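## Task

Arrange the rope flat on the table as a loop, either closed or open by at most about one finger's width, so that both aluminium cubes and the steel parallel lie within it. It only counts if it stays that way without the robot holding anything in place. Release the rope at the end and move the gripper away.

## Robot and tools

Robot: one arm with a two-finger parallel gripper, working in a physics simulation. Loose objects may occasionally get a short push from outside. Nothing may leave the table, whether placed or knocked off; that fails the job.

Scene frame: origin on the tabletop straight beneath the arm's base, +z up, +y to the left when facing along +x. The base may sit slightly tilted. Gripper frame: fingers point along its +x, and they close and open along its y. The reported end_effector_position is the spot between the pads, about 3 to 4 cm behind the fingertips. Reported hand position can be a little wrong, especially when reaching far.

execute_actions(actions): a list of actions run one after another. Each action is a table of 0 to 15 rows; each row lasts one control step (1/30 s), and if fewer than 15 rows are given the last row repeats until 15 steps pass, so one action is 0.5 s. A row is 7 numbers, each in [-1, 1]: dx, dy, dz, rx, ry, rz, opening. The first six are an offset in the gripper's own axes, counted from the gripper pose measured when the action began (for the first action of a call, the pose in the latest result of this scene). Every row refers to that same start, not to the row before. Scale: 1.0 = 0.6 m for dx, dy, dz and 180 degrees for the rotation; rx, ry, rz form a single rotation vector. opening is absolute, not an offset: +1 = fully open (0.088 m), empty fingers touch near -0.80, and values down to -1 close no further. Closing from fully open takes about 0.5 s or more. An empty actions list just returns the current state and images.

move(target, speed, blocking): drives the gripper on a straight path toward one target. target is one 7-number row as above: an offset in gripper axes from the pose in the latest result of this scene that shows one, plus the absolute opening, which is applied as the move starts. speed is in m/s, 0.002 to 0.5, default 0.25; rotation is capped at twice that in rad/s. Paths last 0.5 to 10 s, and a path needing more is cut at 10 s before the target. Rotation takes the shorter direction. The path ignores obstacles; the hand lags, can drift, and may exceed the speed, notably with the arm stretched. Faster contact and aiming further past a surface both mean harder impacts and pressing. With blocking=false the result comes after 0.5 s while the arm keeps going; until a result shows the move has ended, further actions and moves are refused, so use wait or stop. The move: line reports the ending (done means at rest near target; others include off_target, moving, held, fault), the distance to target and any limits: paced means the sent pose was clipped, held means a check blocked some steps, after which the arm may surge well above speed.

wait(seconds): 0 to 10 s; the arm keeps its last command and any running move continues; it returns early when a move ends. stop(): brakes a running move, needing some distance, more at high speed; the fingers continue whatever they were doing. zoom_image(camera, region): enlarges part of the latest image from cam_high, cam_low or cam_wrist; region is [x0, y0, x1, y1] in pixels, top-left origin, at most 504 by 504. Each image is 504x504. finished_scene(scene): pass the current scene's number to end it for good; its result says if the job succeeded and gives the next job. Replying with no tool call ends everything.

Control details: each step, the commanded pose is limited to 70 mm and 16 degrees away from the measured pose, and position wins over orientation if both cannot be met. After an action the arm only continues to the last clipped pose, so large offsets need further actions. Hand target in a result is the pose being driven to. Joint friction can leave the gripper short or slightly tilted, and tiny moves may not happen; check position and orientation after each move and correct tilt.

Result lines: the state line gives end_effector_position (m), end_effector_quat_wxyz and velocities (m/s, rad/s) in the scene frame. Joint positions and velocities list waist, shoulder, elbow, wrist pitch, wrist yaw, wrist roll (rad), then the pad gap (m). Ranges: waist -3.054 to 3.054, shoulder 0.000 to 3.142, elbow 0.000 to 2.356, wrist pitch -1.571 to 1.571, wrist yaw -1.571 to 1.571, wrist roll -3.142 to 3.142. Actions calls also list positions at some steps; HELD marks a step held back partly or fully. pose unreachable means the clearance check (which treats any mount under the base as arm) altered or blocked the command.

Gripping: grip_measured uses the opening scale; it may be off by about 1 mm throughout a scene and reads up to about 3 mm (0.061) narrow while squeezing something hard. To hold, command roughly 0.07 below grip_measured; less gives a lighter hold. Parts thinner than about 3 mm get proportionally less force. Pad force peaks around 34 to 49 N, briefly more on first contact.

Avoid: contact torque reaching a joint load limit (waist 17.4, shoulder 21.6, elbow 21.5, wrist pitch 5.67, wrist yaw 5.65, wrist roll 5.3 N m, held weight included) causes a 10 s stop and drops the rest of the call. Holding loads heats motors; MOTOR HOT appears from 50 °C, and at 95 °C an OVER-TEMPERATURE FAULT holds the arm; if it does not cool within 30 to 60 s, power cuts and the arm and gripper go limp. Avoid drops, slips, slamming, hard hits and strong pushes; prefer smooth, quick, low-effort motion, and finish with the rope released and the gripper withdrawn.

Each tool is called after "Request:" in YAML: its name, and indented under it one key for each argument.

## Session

Request:
execute_actions:
  actions: []

Request:
zoom_image:
  camera: "cam_high"
  region: [150,140,450,440]

Scene clock: 0.00 s.
end_effector_position=(+0.1928, +0.0314, +0.3643) grip_measured=+0.828 end_effector_quat_wxyz=(+0.302, -0.582, +0.744, +0.132) end_effector_velocity=(-0.002, +0.001, -0.001) end_effector_angular_velocity=(+0.009, -0.006, -0.008)
Joint positions: [-0.49   1.516  1.417 -1.537  0.185 -1.783  0.08 ]
Joint velocities: [-0.002 -0.002 -0.002 -0.007 -0.007  0.007 -0.   ]
Motor temperatures (°C, as the motors report them): [32 30 30 30 28 28]
Heat: hottest waist 32 °C (+0.0 °C/min).
Hand target: +0.193, +0.031, +0.364; +0.302, -0.582, +0.744, +0.132

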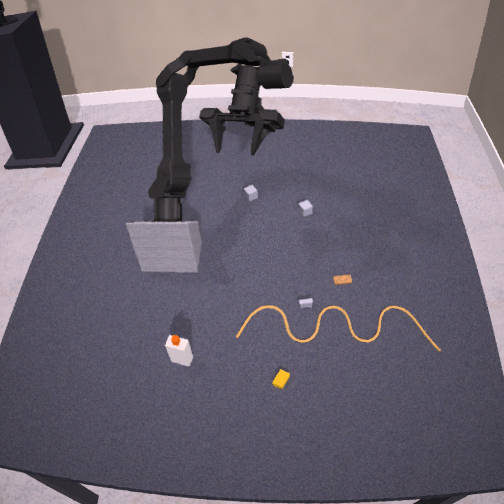

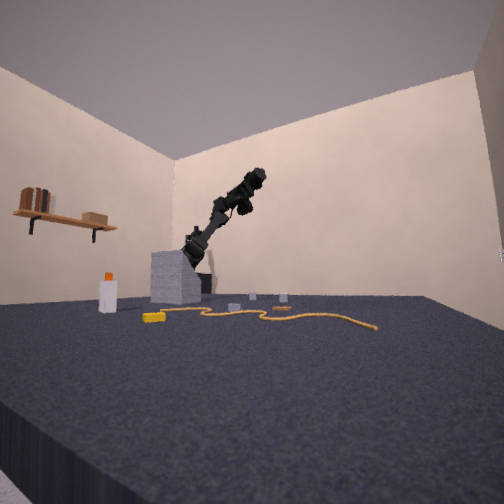

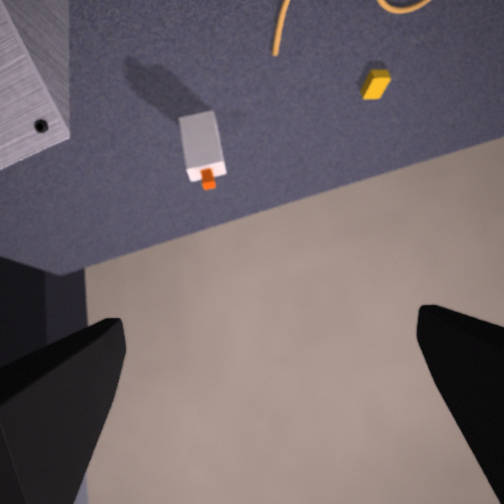

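Region (150, 140, 450, 440) of cam_high's 504x504 image, scaled by 1.680, with more detail than that image has.

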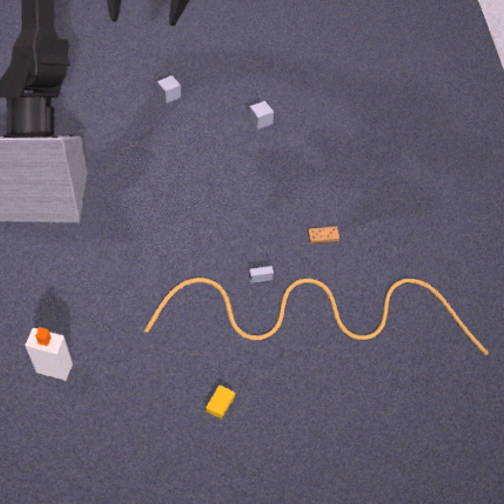

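Request:
move:
  target: [0,0.167,0.534,-0.11,-0.295,0.003,1]

Scene clock: 3.93 s.
end_effector_position=(+0.1943, +0.2359, +0.0992) grip_measured=+0.988 end_effector_quat_wxyz=(+0.498, -0.502, +0.500, +0.500) end_effector_velocity=(+0.001, -0.004, -0.001) end_effector_angular_velocity=(-0.018, -0.011, -0.019)
Joint positions: [ 0.427  1.26   0.864 -0.82  -0.717 -1.05   0.087]
Joint velocities: [ 0.002 -0.002 -0.007  0.007  0.022  0.022 -0.   ]
Motor temperatures (°C, as the motors report them): [32 30 30 30 28 28]
Heat: hottest waist 32 °C (+0.0 °C/min).
Hand target: +0.192, +0.236, +0.098; +0.499, -0.500, +0.501, +0.500
Off the commanded pose: 0.002 m, 0 deg.
move: done

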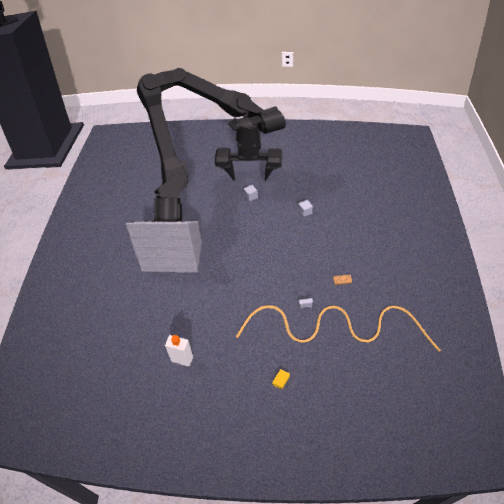

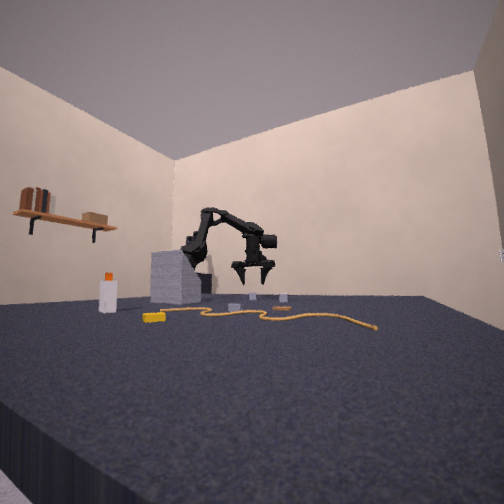

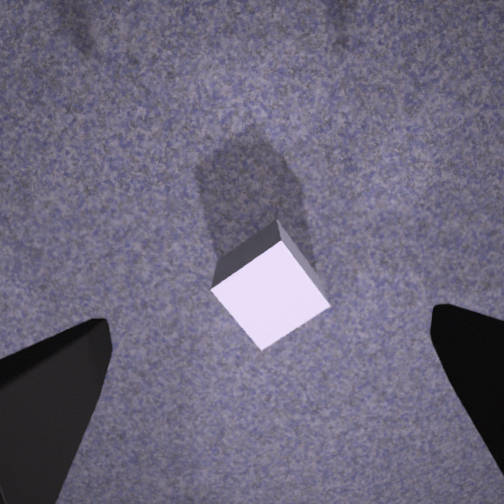

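Request:
move:
  target: [0.098,0.004,-0.004,-0.19,0,0,1]

Request:
move:
  target: [0.004,0,0,0,0,0,-0.3]

Scene clock: 6.23 s.
end_effector_position=(+0.1932, +0.2368, +0.0439) grip_measured=+0.988 end_effector_quat_wxyz=(-0.334, +0.626, -0.328, -0.624) end_effector_velocity=(+0.000, +0.001, -0.002) end_effector_angular_velocity=(+0.012, -0.001, +0.017)
Joint positions: [ 0.59   1.337  0.742 -0.484 -0.652 -1.442  0.087]
Joint velocities: [ 0.002  0.002 -0.007  0.022 -0.007 -0.007 -0.   ]
Motor temperatures (°C, as the motors report them): [32 30 30 30 28 28]
Heat: hottest waist 32 °C (+0.0 °C/min).
Hand target: +0.192, +0.233, +0.041; -0.329, +0.626, -0.331, -0.625
Off the commanded pose: 0.005 m, 1 deg.
move: done

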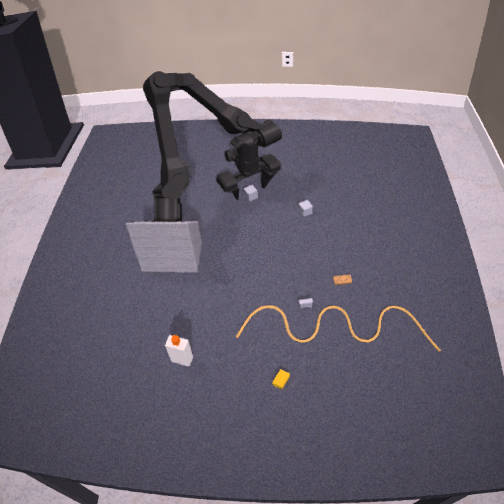

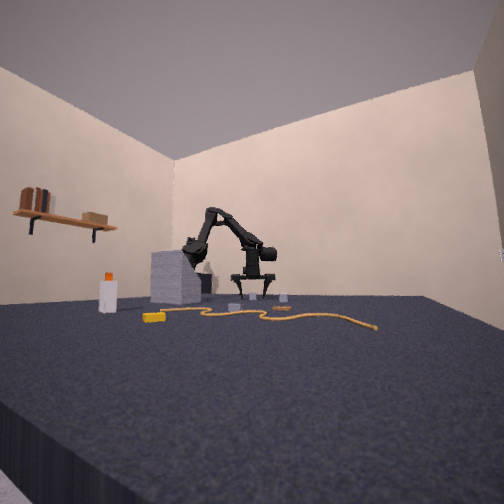

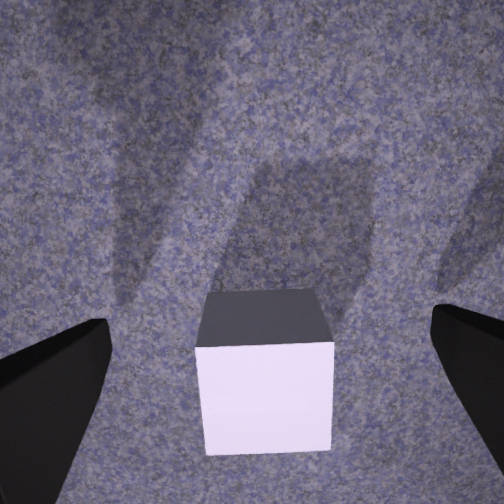

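Scene clock: 6.93 s.
end_effector_position=(+0.1937, +0.2376, +0.0438) grip_measured=-0.240 end_effector_quat_wxyz=(-0.334, +0.627, -0.325, -0.624) end_effector_velocity=(-0.002, -0.002, -0.000) end_effector_angular_velocity=(-0.001, +0.010, -0.002)
Joint positions: [ 0.591  1.337  0.742 -0.478 -0.652 -1.442  0.027]
Joint velocities: [-0.002  0.002 -0.002 -0.007 -0.007 -0.007 -0.   ]
Motor temperatures (°C, as the motors report them): [32 30 30 30 28 28]
Heat: hottest waist 32 °C (+0.0 °C/min).
Hand target: +0.193, +0.237, +0.042; -0.334, +0.626, -0.328, -0.624
Off the commanded pose: 0.002 m, 0 deg.
move: done

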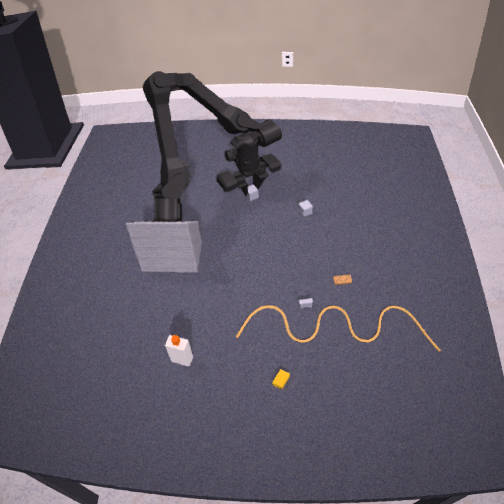

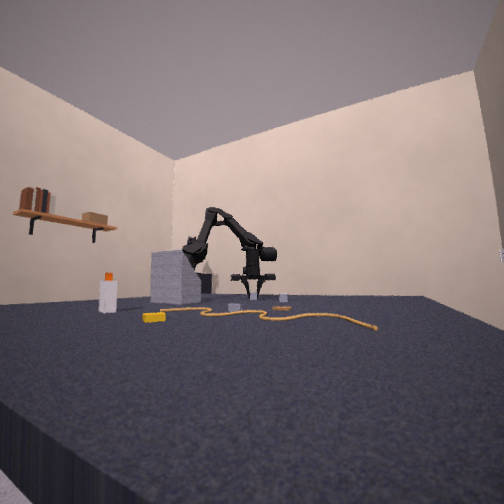

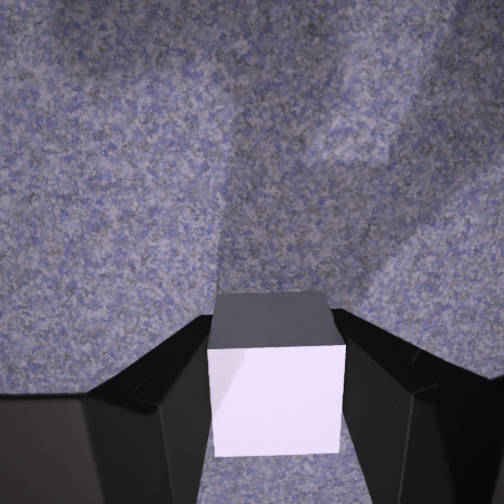

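Request:
move:
  target: [-0.065,0,0,0.19,0,0,-0.31]
  speed: 0.35

Request:
move:
  target: [0,-0.265,-0.755,0,0,0,-0.31]

Scene clock: 9.00 s.
end_effector_position=(+0.1919, +0.2336, +0.0790) grip_measured=-0.240 end_effector_quat_wxyz=(+0.498, -0.502, +0.499, +0.501) end_effector_velocity=(+0.000, +0.000, +0.002) end_effector_angular_velocity=(+0.005, +0.000, +0.001)
Joint positions: [ 0.485  1.273  0.802 -0.697 -0.698 -0.98   0.027]
Joint velocities: [-0.007 -0.002  0.002 -0.007 -0.007 -0.007 -0.   ]
Motor temperatures (°C, as the motors report them): [32 30 31 30 28 28]
Heat: hottest waist 32 °C (+0.0 °C/min).
Hand target: +0.193, +0.237, +0.083; +0.503, -0.502, +0.494, +0.501
Off the commanded pose: 0.005 m, 1 deg.
move: done

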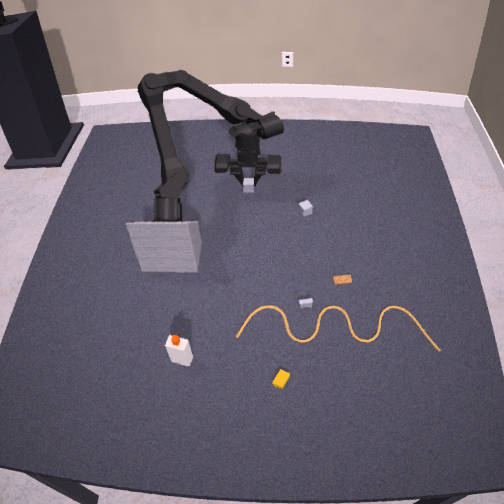

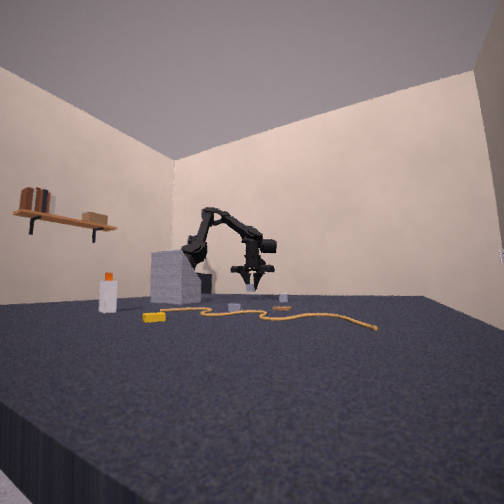

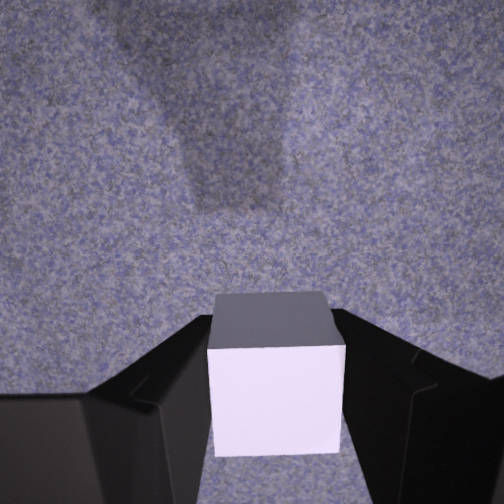

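Scene clock: 11.60 s.
end_effector_position=(+0.3540, -0.2142, +0.0812) grip_measured=-0.240 end_effector_quat_wxyz=(+0.499, -0.503, +0.499, +0.499) end_effector_velocity=(+0.001, +0.000, -0.002) end_effector_angular_velocity=(+0.031, -0.000, +0.004)
Joint positions: [-0.527  2.917  1.86  -1.007 -0.639 -2.302  0.027]
Joint velocities: [-0.002  0.027  0.037 -0.037 -0.022 -0.022 -0.   ]
Motor temperatures (°C, as the motors report them): [33 30 31 30 28 28]
Heat: hottest waist 33 °C (+5.2 °C/min).
Hand target: +0.353, -0.217, +0.080; +0.498, -0.502, +0.499, +0.501
Off the commanded pose: 0.005 m, 0 deg.
move: done

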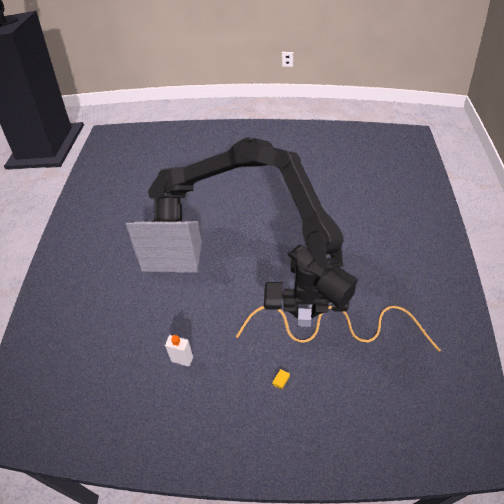

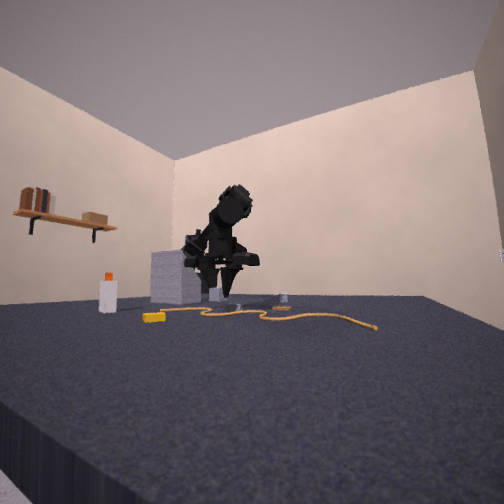

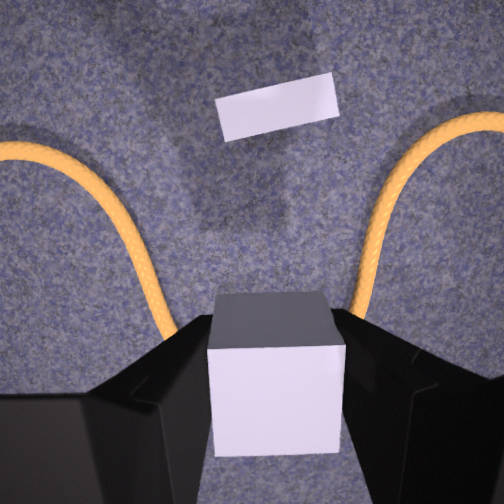

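Request:
move:
  target: [0.072,0.009,-0.012,0,0,0,-0.31]
  speed: 0.06

Request:
execute_actions:
  actions:
    - [[0.005,0,0,0,0,0,0]]
    - [[-0.055,0,0,0,0,0,0]]
    - [[-0.055,0,0,0,0,0,0]]

Request:
move:
  target: [0,-0.015,0.66,-0.17,0,0,1]

Scene clock: 13.50 s.
end_effector_position=(+0.3553, -0.2212, +0.0485) grip_measured=-0.240 end_effector_quat_wxyz=(+0.496, -0.514, +0.494, +0.496) end_effector_velocity=(+0.001, +0.001, +0.002) end_effector_angular_velocity=(+0.002, -0.011, -0.004)
Joint positions: [-0.487  2.958  1.813 -0.867 -0.657 -2.259  0.027]
Joint velocities: [-0.002 -0.007 -0.007  0.007 -0.007  0.007 -0.   ]
Motor temperatures (°C, as the motors report them): [33 31 31 30 28 28]
Heat: hottest waist 33 °C (+4.4 °C/min).
Hand target: +0.349, -0.221, +0.038; +0.499, -0.503, +0.499, +0.499
Off the commanded pose: 0.012 m, 2 deg.
move: off_target

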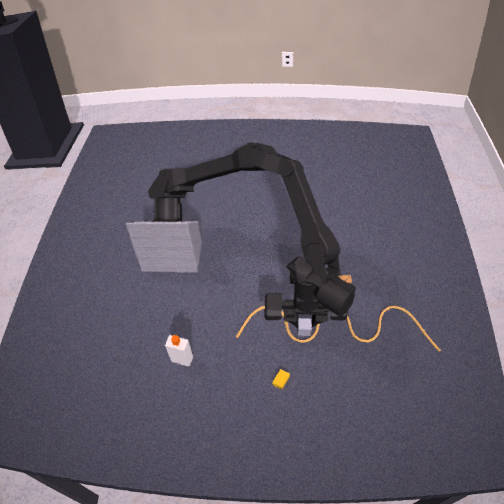

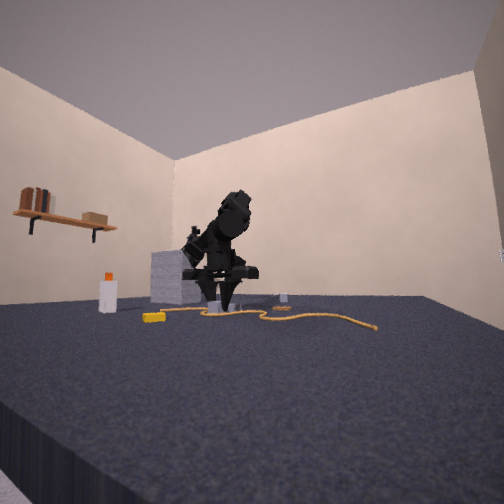

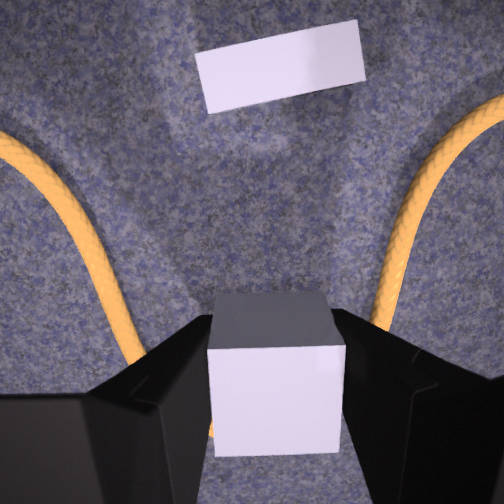

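Scene clock: 15.00 s.
end_effector_position=(+0.3488, -0.2217, +0.1052) grip_measured=-0.003 end_effector_quat_wxyz=(+0.503, -0.505, +0.498, +0.494) end_effector_velocity=(-0.007, +0.008, +0.001) end_effector_angular_velocity=(+0.034, +0.023, +0.006)
Joint positions: [-0.579  2.906  1.897 -1.077 -0.62  -2.346  0.039]
Joint velocities: [-0.002 -0.002 -0.002 -0.051 -0.007 -0.037 -0.   ]
Motor temperatures (°C, as the motors report them): [33 31 31 30 28 28]
Heat: hottest waist 33 °C (+4.0 °C/min).
Hand target: +0.352, -0.221, +0.109; +0.499, -0.511, +0.495, +0.495
Off the commanded pose: 0.005 m, 1 deg.
Step readings (end_effector_position; steps 1 to 15: 1st action; 16 to 30: 2nd action; 31 to 45: 3rd action):
0: (+0.3553, -0.2212, +0.0485)
1: (+0.3554, -0.2212, +0.0485)
2: (+0.3557, -0.2215, +0.0485)
4: (+0.3563, -0.2216, +0.0483)
8: (+0.3565, -0.2215, +0.0481)
15: (+0.3565, -0.2216, +0.0481)
16: (+0.3562, -0.2211, +0.0488)
17: (+0.3537, -0.2202, +0.0507)
19: (+0.3497, -0.2202, +0.0569)
23: (+0.3504, -0.2228, +0.0706)
30: (+0.3525, -0.2215, +0.0764)
31: (+0.3517, -0.2209, +0.0773)
32: (+0.3495, -0.2198, +0.0795)
34: (+0.3470, -0.2204, +0.0864)
38: (+0.3482, -0.2229, +0.1010)
45: end_effector_position above

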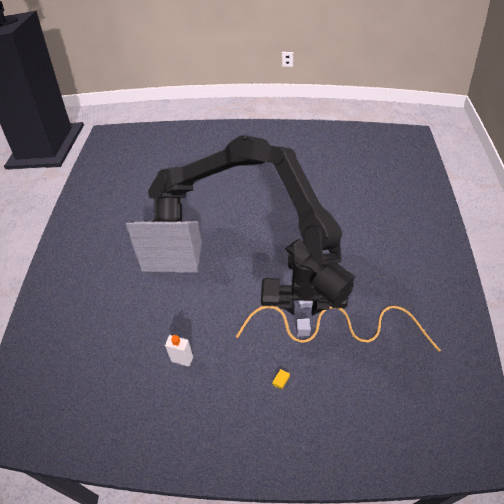

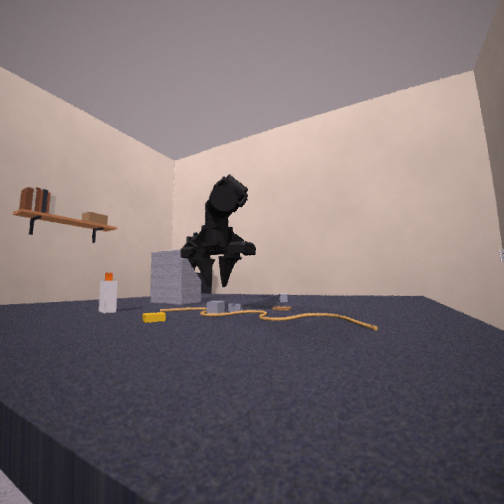

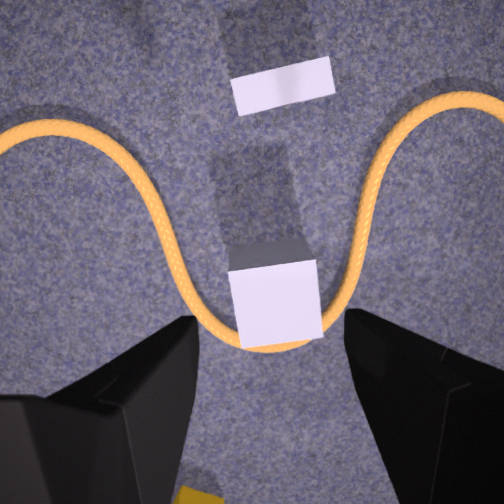

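Scene clock: 17.10 s.
end_effector_position=(+0.3574, +0.1696, +0.1017) grip_measured=+0.988 end_effector_quat_wxyz=(-0.353, +0.617, -0.351, -0.610) end_effector_velocity=(-0.001, +0.006, +0.002) end_effector_angular_velocity=(+0.007, +0.008, -0.004)
Joint positions: [ 0.127  1.929  1.375 -0.922 -0.783 -1.965  0.087]
Joint velocities: [ 0.007 -0.002  0.017 -0.022 -0.007  0.007 -0.   ]
Motor temperatures (°C, as the motors report them): [34 31 31 30 28 28]
Heat: hottest waist 34 °C (+7.0 °C/min).
Hand target: +0.359, +0.174, +0.104; -0.353, +0.619, -0.349, -0.608
Off the commanded pose: 0.005 m, 0 deg.
move: done

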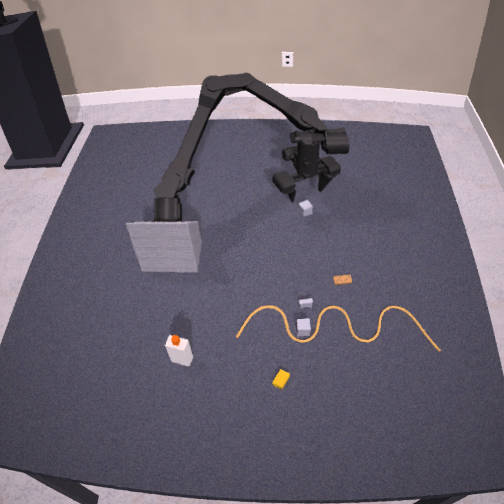

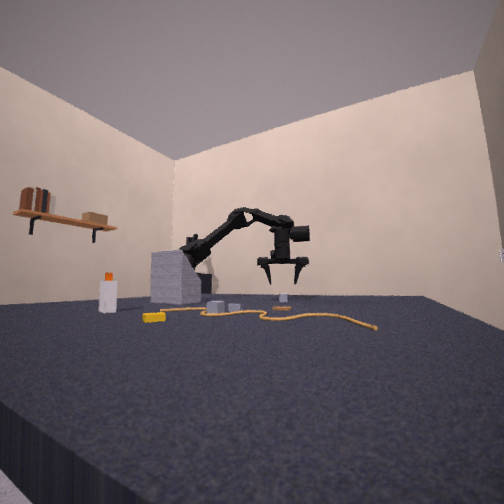

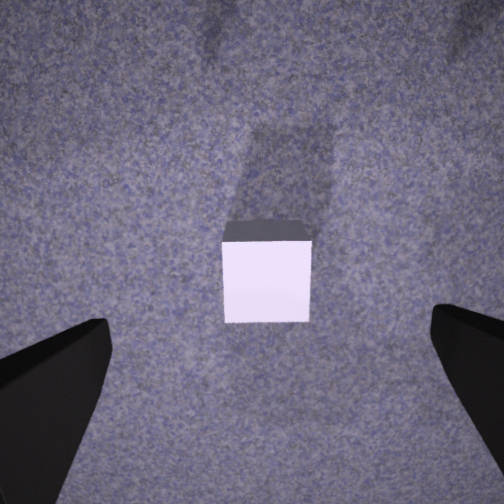

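Request:
move:
  target: [0.1,0.01,0.004,0,0,0,1]
  speed: 0.1

Request:
move:
  target: [0.004,0,0,0,0,0,-0.31]

Request:
move:
  target: [-0.065,0,0,0.167,0,0,-0.31]
  speed: 0.35

Request:
move:
  target: [0,0,-0.595,0,0,0,-0.31]

Scene clock: 19.00 s.
end_effector_position=(+0.3540, +0.1726, +0.0468) grip_measured=+0.988 end_effector_quat_wxyz=(-0.353, +0.622, -0.342, -0.610) end_effector_velocity=(-0.001, +0.003, -0.002) end_effector_angular_velocity=(+0.024, -0.000, +0.003)
Joint positions: [ 0.241  1.956  1.248 -0.64  -0.769 -1.81   0.087]
Joint velocities: [ 0.002 -0.002 -0.012  0.022 -0.022  0.007 -0.   ]
Motor temperatures (°C, as the motors report them): [34 31 31 30 28 28]
Heat: hottest waist 34 °C (+6.3 °C/min).
Hand target: +0.351, +0.169, +0.042; -0.353, +0.616, -0.351, -0.610
Off the commanded pose: 0.007 m, 1 deg.
move: done

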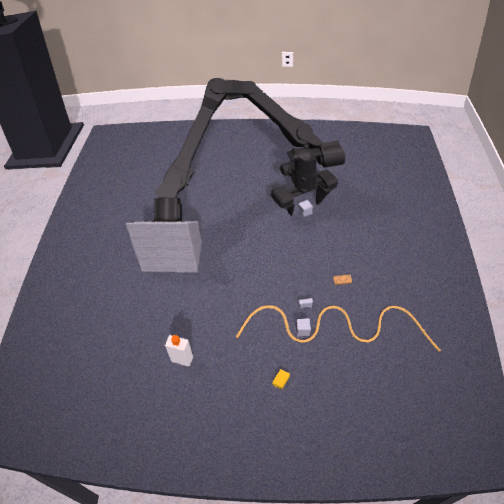

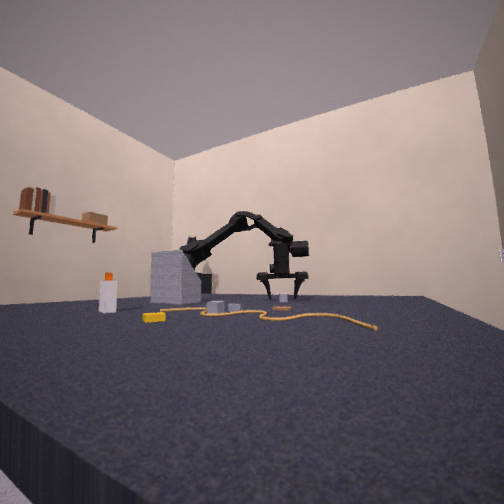

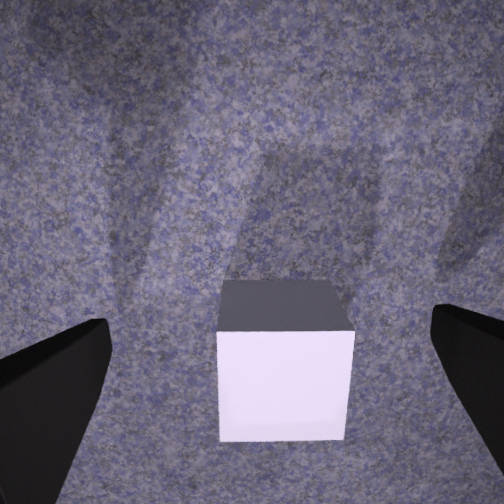

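Scene clock: 19.70 s.
end_effector_position=(+0.3547, +0.1727, +0.0468) grip_measured=-0.241 end_effector_quat_wxyz=(-0.353, +0.623, -0.341, -0.610) end_effector_velocity=(-0.002, +0.000, +0.001) end_effector_angular_velocity=(+0.006, +0.006, -0.014)
Joint positions: [ 0.24   1.956  1.248 -0.636 -0.769 -1.81   0.027]
Joint velocities: [-0.002 -0.002 -0.002 -0.007 -0.007  0.007 -0.   ]
Motor temperatures (°C, as the motors report them): [34 31 31 30 28 28]
Heat: hottest waist 34 °C (+6.1 °C/min).
Hand target: +0.354, +0.173, +0.044; -0.353, +0.622, -0.342, -0.610
Off the commanded pose: 0.003 m, 0 deg.
move: done

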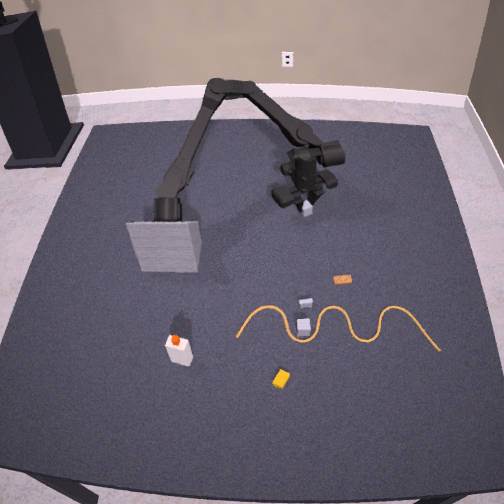

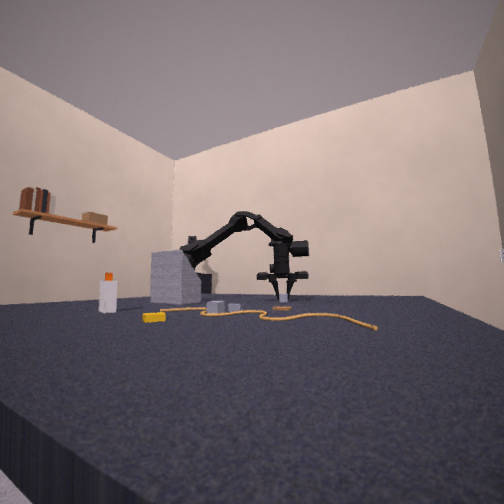

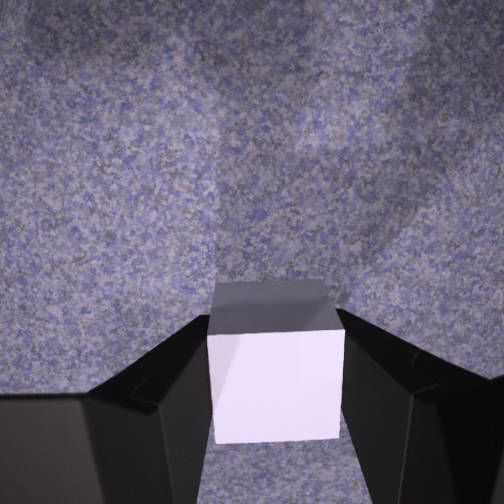

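Scene clock: 21.03 s.
end_effector_position=(+0.3512, +0.1687, +0.0806) grip_measured=-0.241 end_effector_quat_wxyz=(+0.498, -0.507, +0.492, +0.503) end_effector_velocity=(-0.003, +0.001, +0.002) end_effector_angular_velocity=(+0.019, +0.014, -0.013)
Joint positions: [ 0.168  1.922  1.298 -0.81  -0.781 -1.398  0.027]
Joint velocities: [-0.007  0.002  0.002 -0.022 -0.022 -0.007 -0.   ]
Motor temperatures (°C, as the motors report them): [34 32 31 30 28 28]
Heat: hottest waist 34 °C (+5.7 °C/min).
Hand target: +0.354, +0.173, +0.086; +0.502, -0.510, +0.487, +0.500
Off the commanded pose: 0.007 m, 1 deg.
move: done

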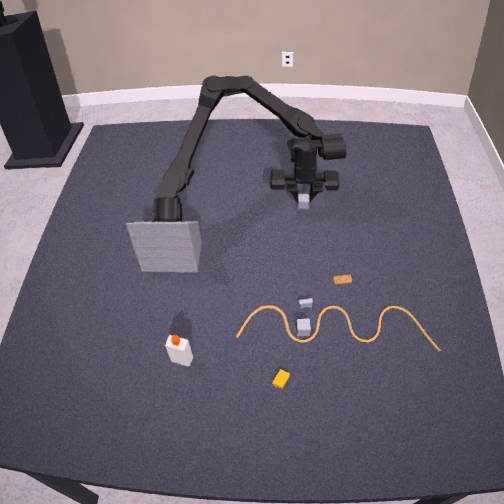

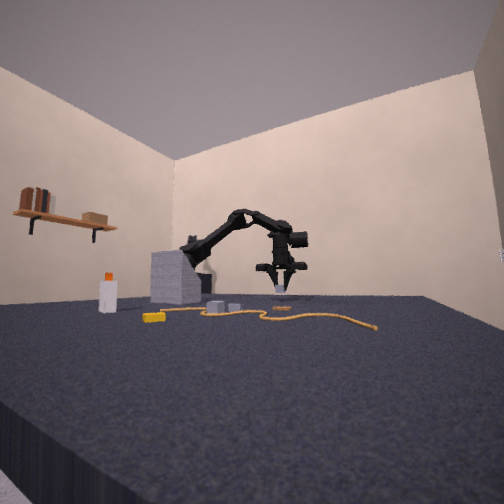

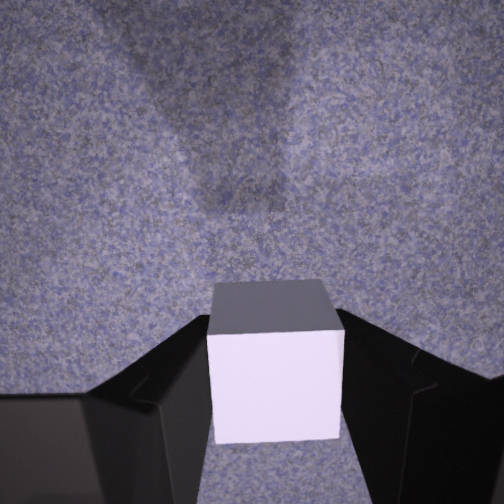

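Scene clock: 23.10 s.
end_effector_position=(+0.3589, -0.1841, +0.0815) grip_measured=-0.241 end_effector_quat_wxyz=(+0.498, -0.508, +0.492, +0.501) end_effector_velocity=(-0.001, -0.002, -0.003) end_effector_angular_velocity=(+0.016, +0.007, +0.007)
Joint positions: [-0.479  2.818  1.746 -0.953 -0.668 -2.26   0.027]
Joint velocities: [-0.002  0.022  0.022 -0.022 -0.007 -0.022 -0.   ]
Motor temperatures (°C, as the motors report them): [34 32 31 30 28 28]
Heat: hottest waist 34 °C (+5.2 °C/min).
Hand target: +0.358, -0.188, +0.081; +0.497, -0.508, +0.492, +0.502
Off the commanded pose: 0.004 m, 0 deg.
move: done

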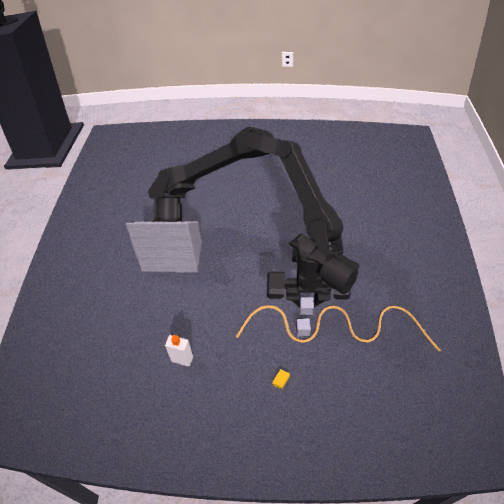

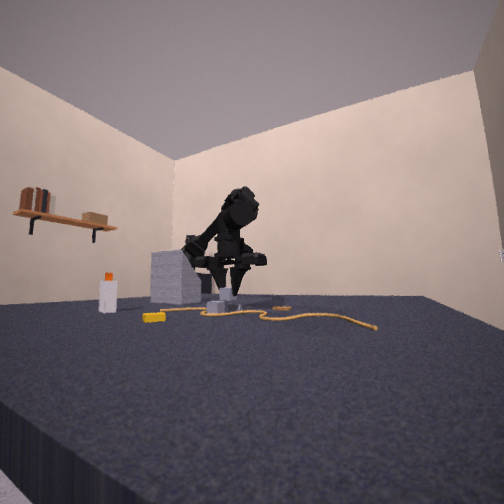

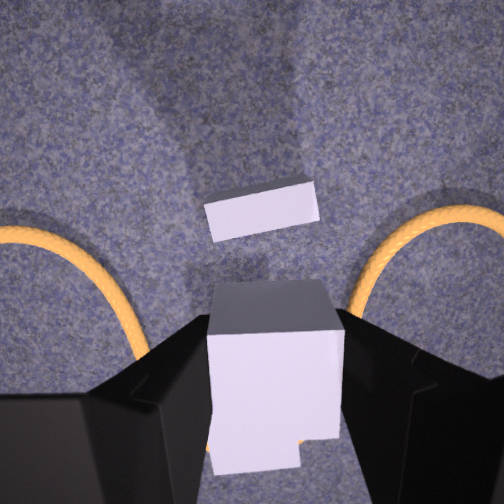

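Request:
move:
  target: [0.07,0.016,-0.01,0,0,0,-0.31]
  speed: 0.06

Request:
execute_actions:
  actions:
    - [[0.005,0,0,0,0,0,0]]
    - [[-0.05,0,0,0,0,0,0]]
    - [[-0.04,0,0,0,0,0,0]]

Request:
move:
  target: [0.01,0.235,-0.05,0.16,0,0,0.2]

Scene clock: 26.23 s.
end_effector_position=(+0.3562, -0.1899, +0.0493) grip_measured=-0.241 end_effector_quat_wxyz=(+0.496, -0.519, +0.487, +0.498) end_effector_velocity=(-0.004, +0.002, -0.001) end_effector_angular_velocity=(+0.015, +0.005, -0.034)
Joint positions: [-0.442  2.849  1.674 -0.798 -0.685 -2.216  0.027]
Joint velocities: [-0.002 -0.002 -0.012 -0.007 -0.007  0.022 -0.   ]
Motor temperatures (°C, as the motors report them): [35 32 31 30 28 28]
Heat: hottest waist 35 °C (+6.9 °C/min).
Hand target: +0.350, -0.190, +0.040; +0.498, -0.508, +0.492, +0.501
Off the commanded pose: 0.012 m, 1 deg.
move: off_target

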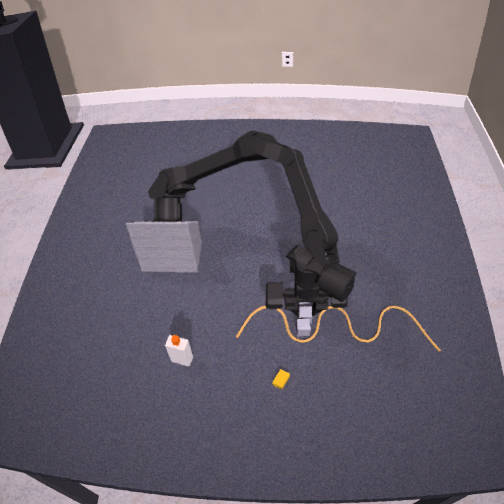

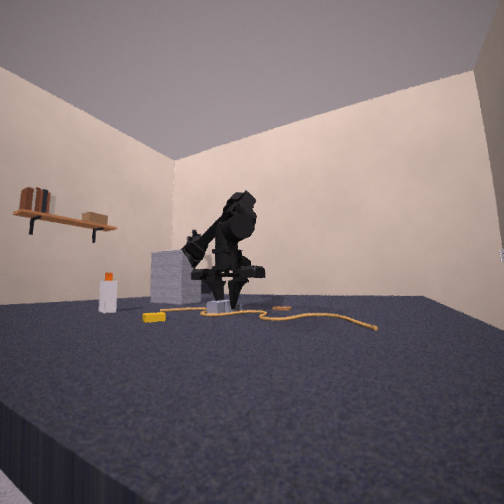

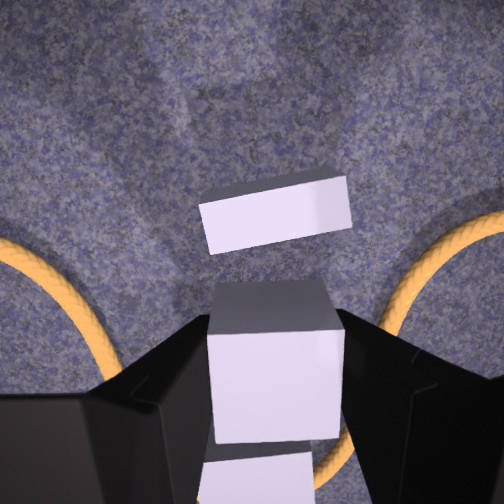

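Scene clock: 27.73 s.
end_effector_position=(+0.3491, -0.1908, +0.0933) grip_measured=-0.003 end_effector_quat_wxyz=(+0.503, -0.508, +0.491, +0.497) end_effector_velocity=(-0.001, +0.006, -0.000) end_effector_angular_velocity=(+0.028, +0.001, -0.004)
Joint positions: [-0.521  2.805  1.731 -0.973 -0.657 -2.295  0.039]
Joint velocities: [ 0.002 -0.002 -0.002 -0.022 -0.022 -0.007 -0.   ]
Motor temperatures (°C, as the motors report them): [35 32 31 30 28 28]
Heat: hottest waist 35 °C (+6.5 °C/min).
Hand target: +0.353, -0.190, +0.098; +0.498, -0.516, +0.488, +0.497
Off the commanded pose: 0.006 m, 1 deg.
Step readings (end_effector_position; steps 1 to 15: 1st action; 16 to 30: 2nd action; 31 to 45: 3rd action):
0: (+0.3562, -0.1899, +0.0493)
1: (+0.3563, -0.1900, +0.0493)
2: (+0.3568, -0.1901, +0.0492)
4: (+0.3573, -0.1902, +0.0490)
8: (+0.3576, -0.1901, +0.0487)
15: (+0.3576, -0.1901, +0.0487)
16: (+0.3572, -0.1898, +0.0492)
17: (+0.3547, -0.1890, +0.0508)
19: (+0.3509, -0.1892, +0.0567)
23: (+0.3516, -0.1916, +0.0693)
30: (+0.3531, -0.1903, +0.0740)
31: (+0.3526, -0.1899, +0.0746)
32: (+0.3507, -0.1892, +0.0761)
34: (+0.3485, -0.1896, +0.0809)
38: (+0.3489, -0.1916, +0.0907)
45: end_effector_position above

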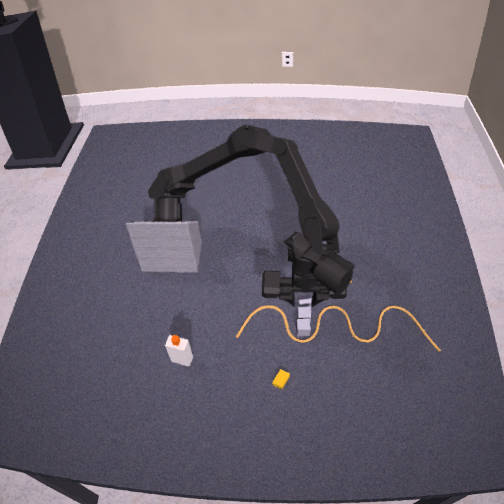

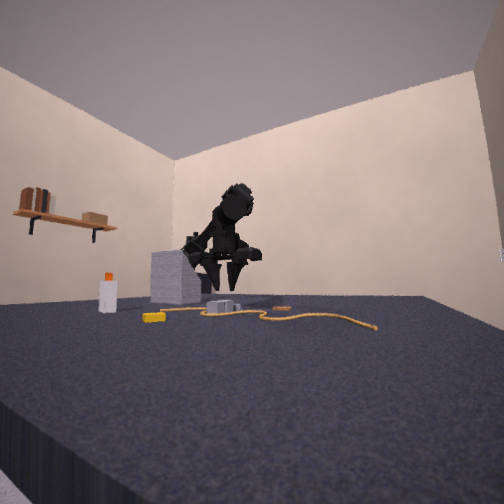

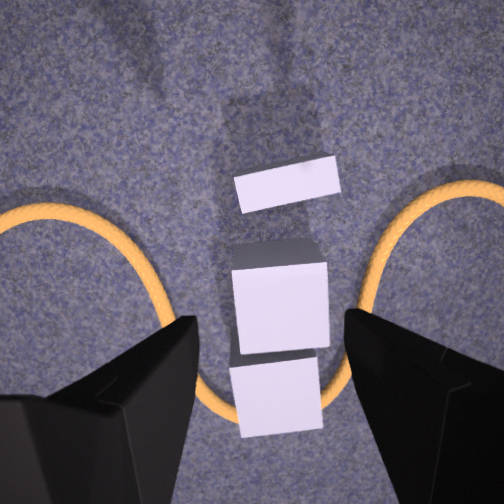

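Scene clock: 29.30 s.
end_effector_position=(+0.2096, -0.2229, +0.0825) grip_measured=+0.197 end_effector_quat_wxyz=(+0.612, -0.368, +0.598, +0.363) end_effector_velocity=(-0.004, +0.000, +0.003) end_effector_angular_velocity=(+0.001, +0.001, -0.005)
Joint positions: [-0.806  2.748  1.289 -0.753 -0.506 -2.092  0.049]
Joint velocities: [-0.012 -0.007 -0.007 -0.007  0.007 -0.007  0.   ]
Motor temperatures (°C, as the motors report them): [35 33 31 30 28 28]
Heat: hottest waist 35 °C (+6.1 °C/min).
Hand target: +0.208, -0.222, +0.084; +0.613, -0.367, +0.600, +0.359
Off the commanded pose: 0.002 m, 0 deg.
move: done

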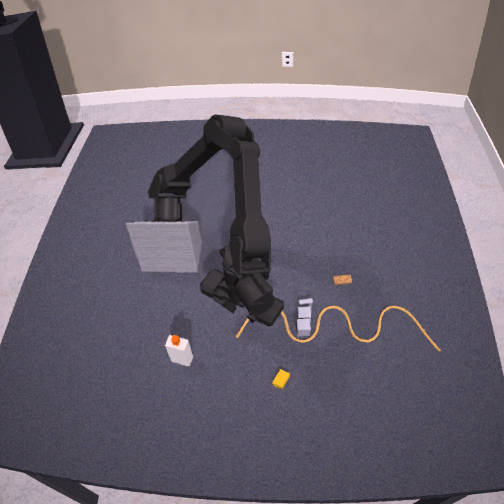

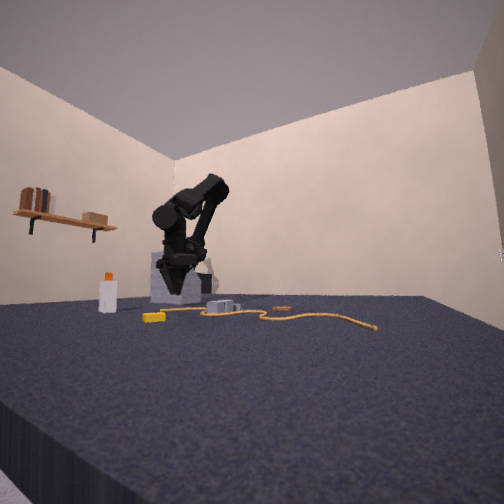

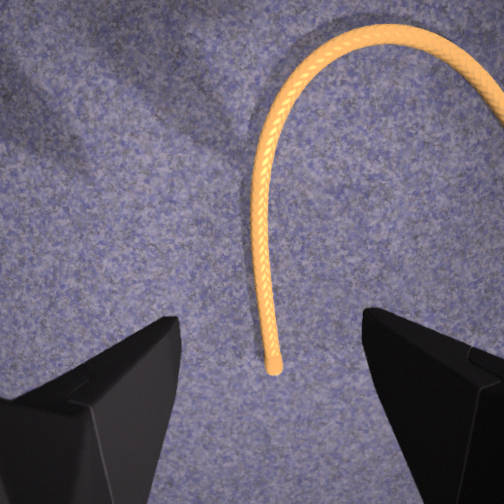

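Request:
execute_actions:
  actions:
    - [[0.05,0.012,0,0,0.005,0,-0.2]]
    - [[0.035,0.006,0,0,0,0,-0.2]]
    - [[0.022,0.006,0,0,0,0,-0.4]]
    - [[0.012,0,0,0,0,0,-0.82]]
    - [[-0.025,0,0,0,0,0,-0.82]]

Scene clock: 32.80 s.
end_effector_position=(+0.2061, -0.2231, +0.0487) grip_measured=-0.751 end_effector_quat_wxyz=(+0.606, -0.390, +0.599, +0.350) end_effector_velocity=(-0.008, +0.003, +0.001) end_effector_angular_velocity=(+0.012, +0.032, -0.003)
Joint positions: [-0.755  2.774  1.181 -0.539 -0.523 -2.031  0.002]
Joint velocities: [-0.007 -0.002 -0.002 -0.037  0.022 -0.022 -0.   ]
Motor temperatures (°C, as the motors report them): [35 33 31 30 28 28]
Heat: hottest waist 35 °C (+5.5 °C/min).
Hand target: +0.210, -0.225, +0.054; +0.603, -0.398, +0.596, +0.349
Off the commanded pose: 0.006 m, 1 deg.
Step readings (end_effector_position; steps 1 to 15: 1st action; 16 to 30: 2nd action; 31 to 45: 3rd action; 46 to 60: 4th action; 61 to 75: 5th action):
0: (+0.2092, -0.2231, +0.0825)
1: (+0.2091, -0.2237, +0.0814)
2: (+0.2098, -0.2252, +0.0787)
4: (+0.2094, -0.2239, +0.0723)
8: (+0.2067, -0.2208, +0.0612)
15: (+0.2079, -0.2220, +0.0588)
16: (+0.2081, -0.2224, +0.0580)
17: (+0.2093, -0.2234, +0.0562)
19: (+0.2098, -0.2236, +0.0515)
23: (+0.2079, -0.2222, +0.0444)
30: (+0.2091, -0.2232, +0.0434)
31: (+0.2091, -0.2234, +0.0428)
32: (+0.2101, -0.2243, +0.0419)
34: (+0.2104, -0.2244, +0.0396)
38: (+0.2099, -0.2243, +0.0390)
45: (+0.2091, -0.2241, +0.0386)
46: (+0.2092, -0.2241, +0.0386)
47: (+0.2091, -0.2244, +0.0386)
49: (+0.2096, -0.2252, +0.0387)
53: (+0.2102, -0.2259, +0.0388)
60: (+0.2103, -0.2260, +0.0388)
61: (+0.2107, -0.2261, +0.0397)
62: (+0.2103, -0.2260, +0.0404)
64: (+0.2078, -0.2241, +0.0422)
68: (+0.2062, -0.2236, +0.0461)
75: end_effector_position above

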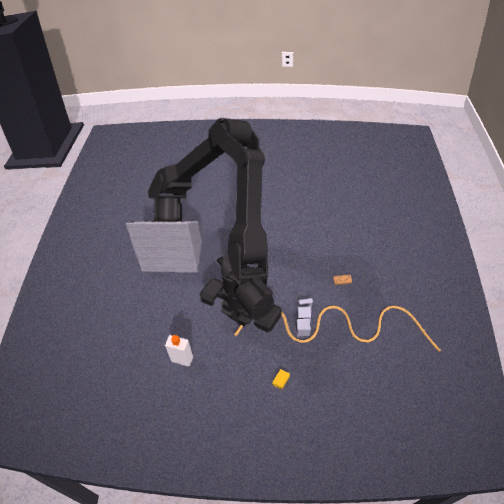

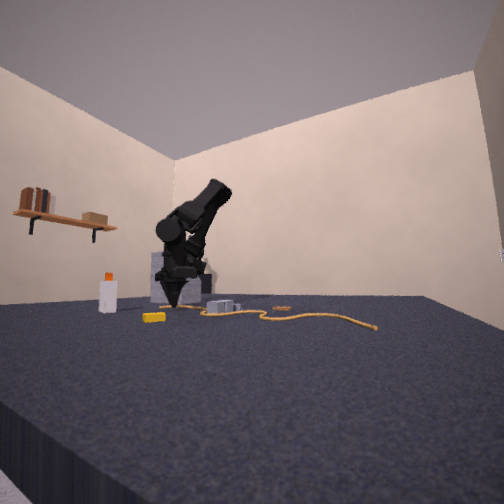

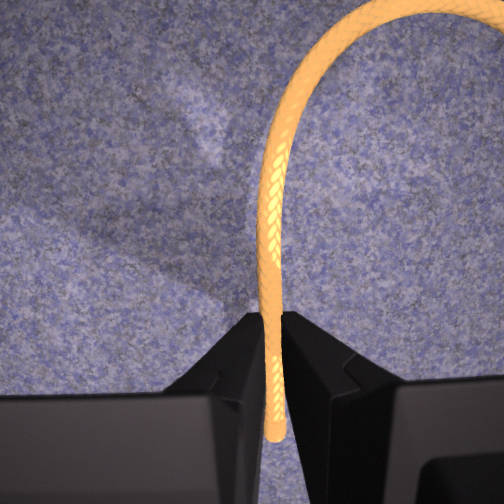

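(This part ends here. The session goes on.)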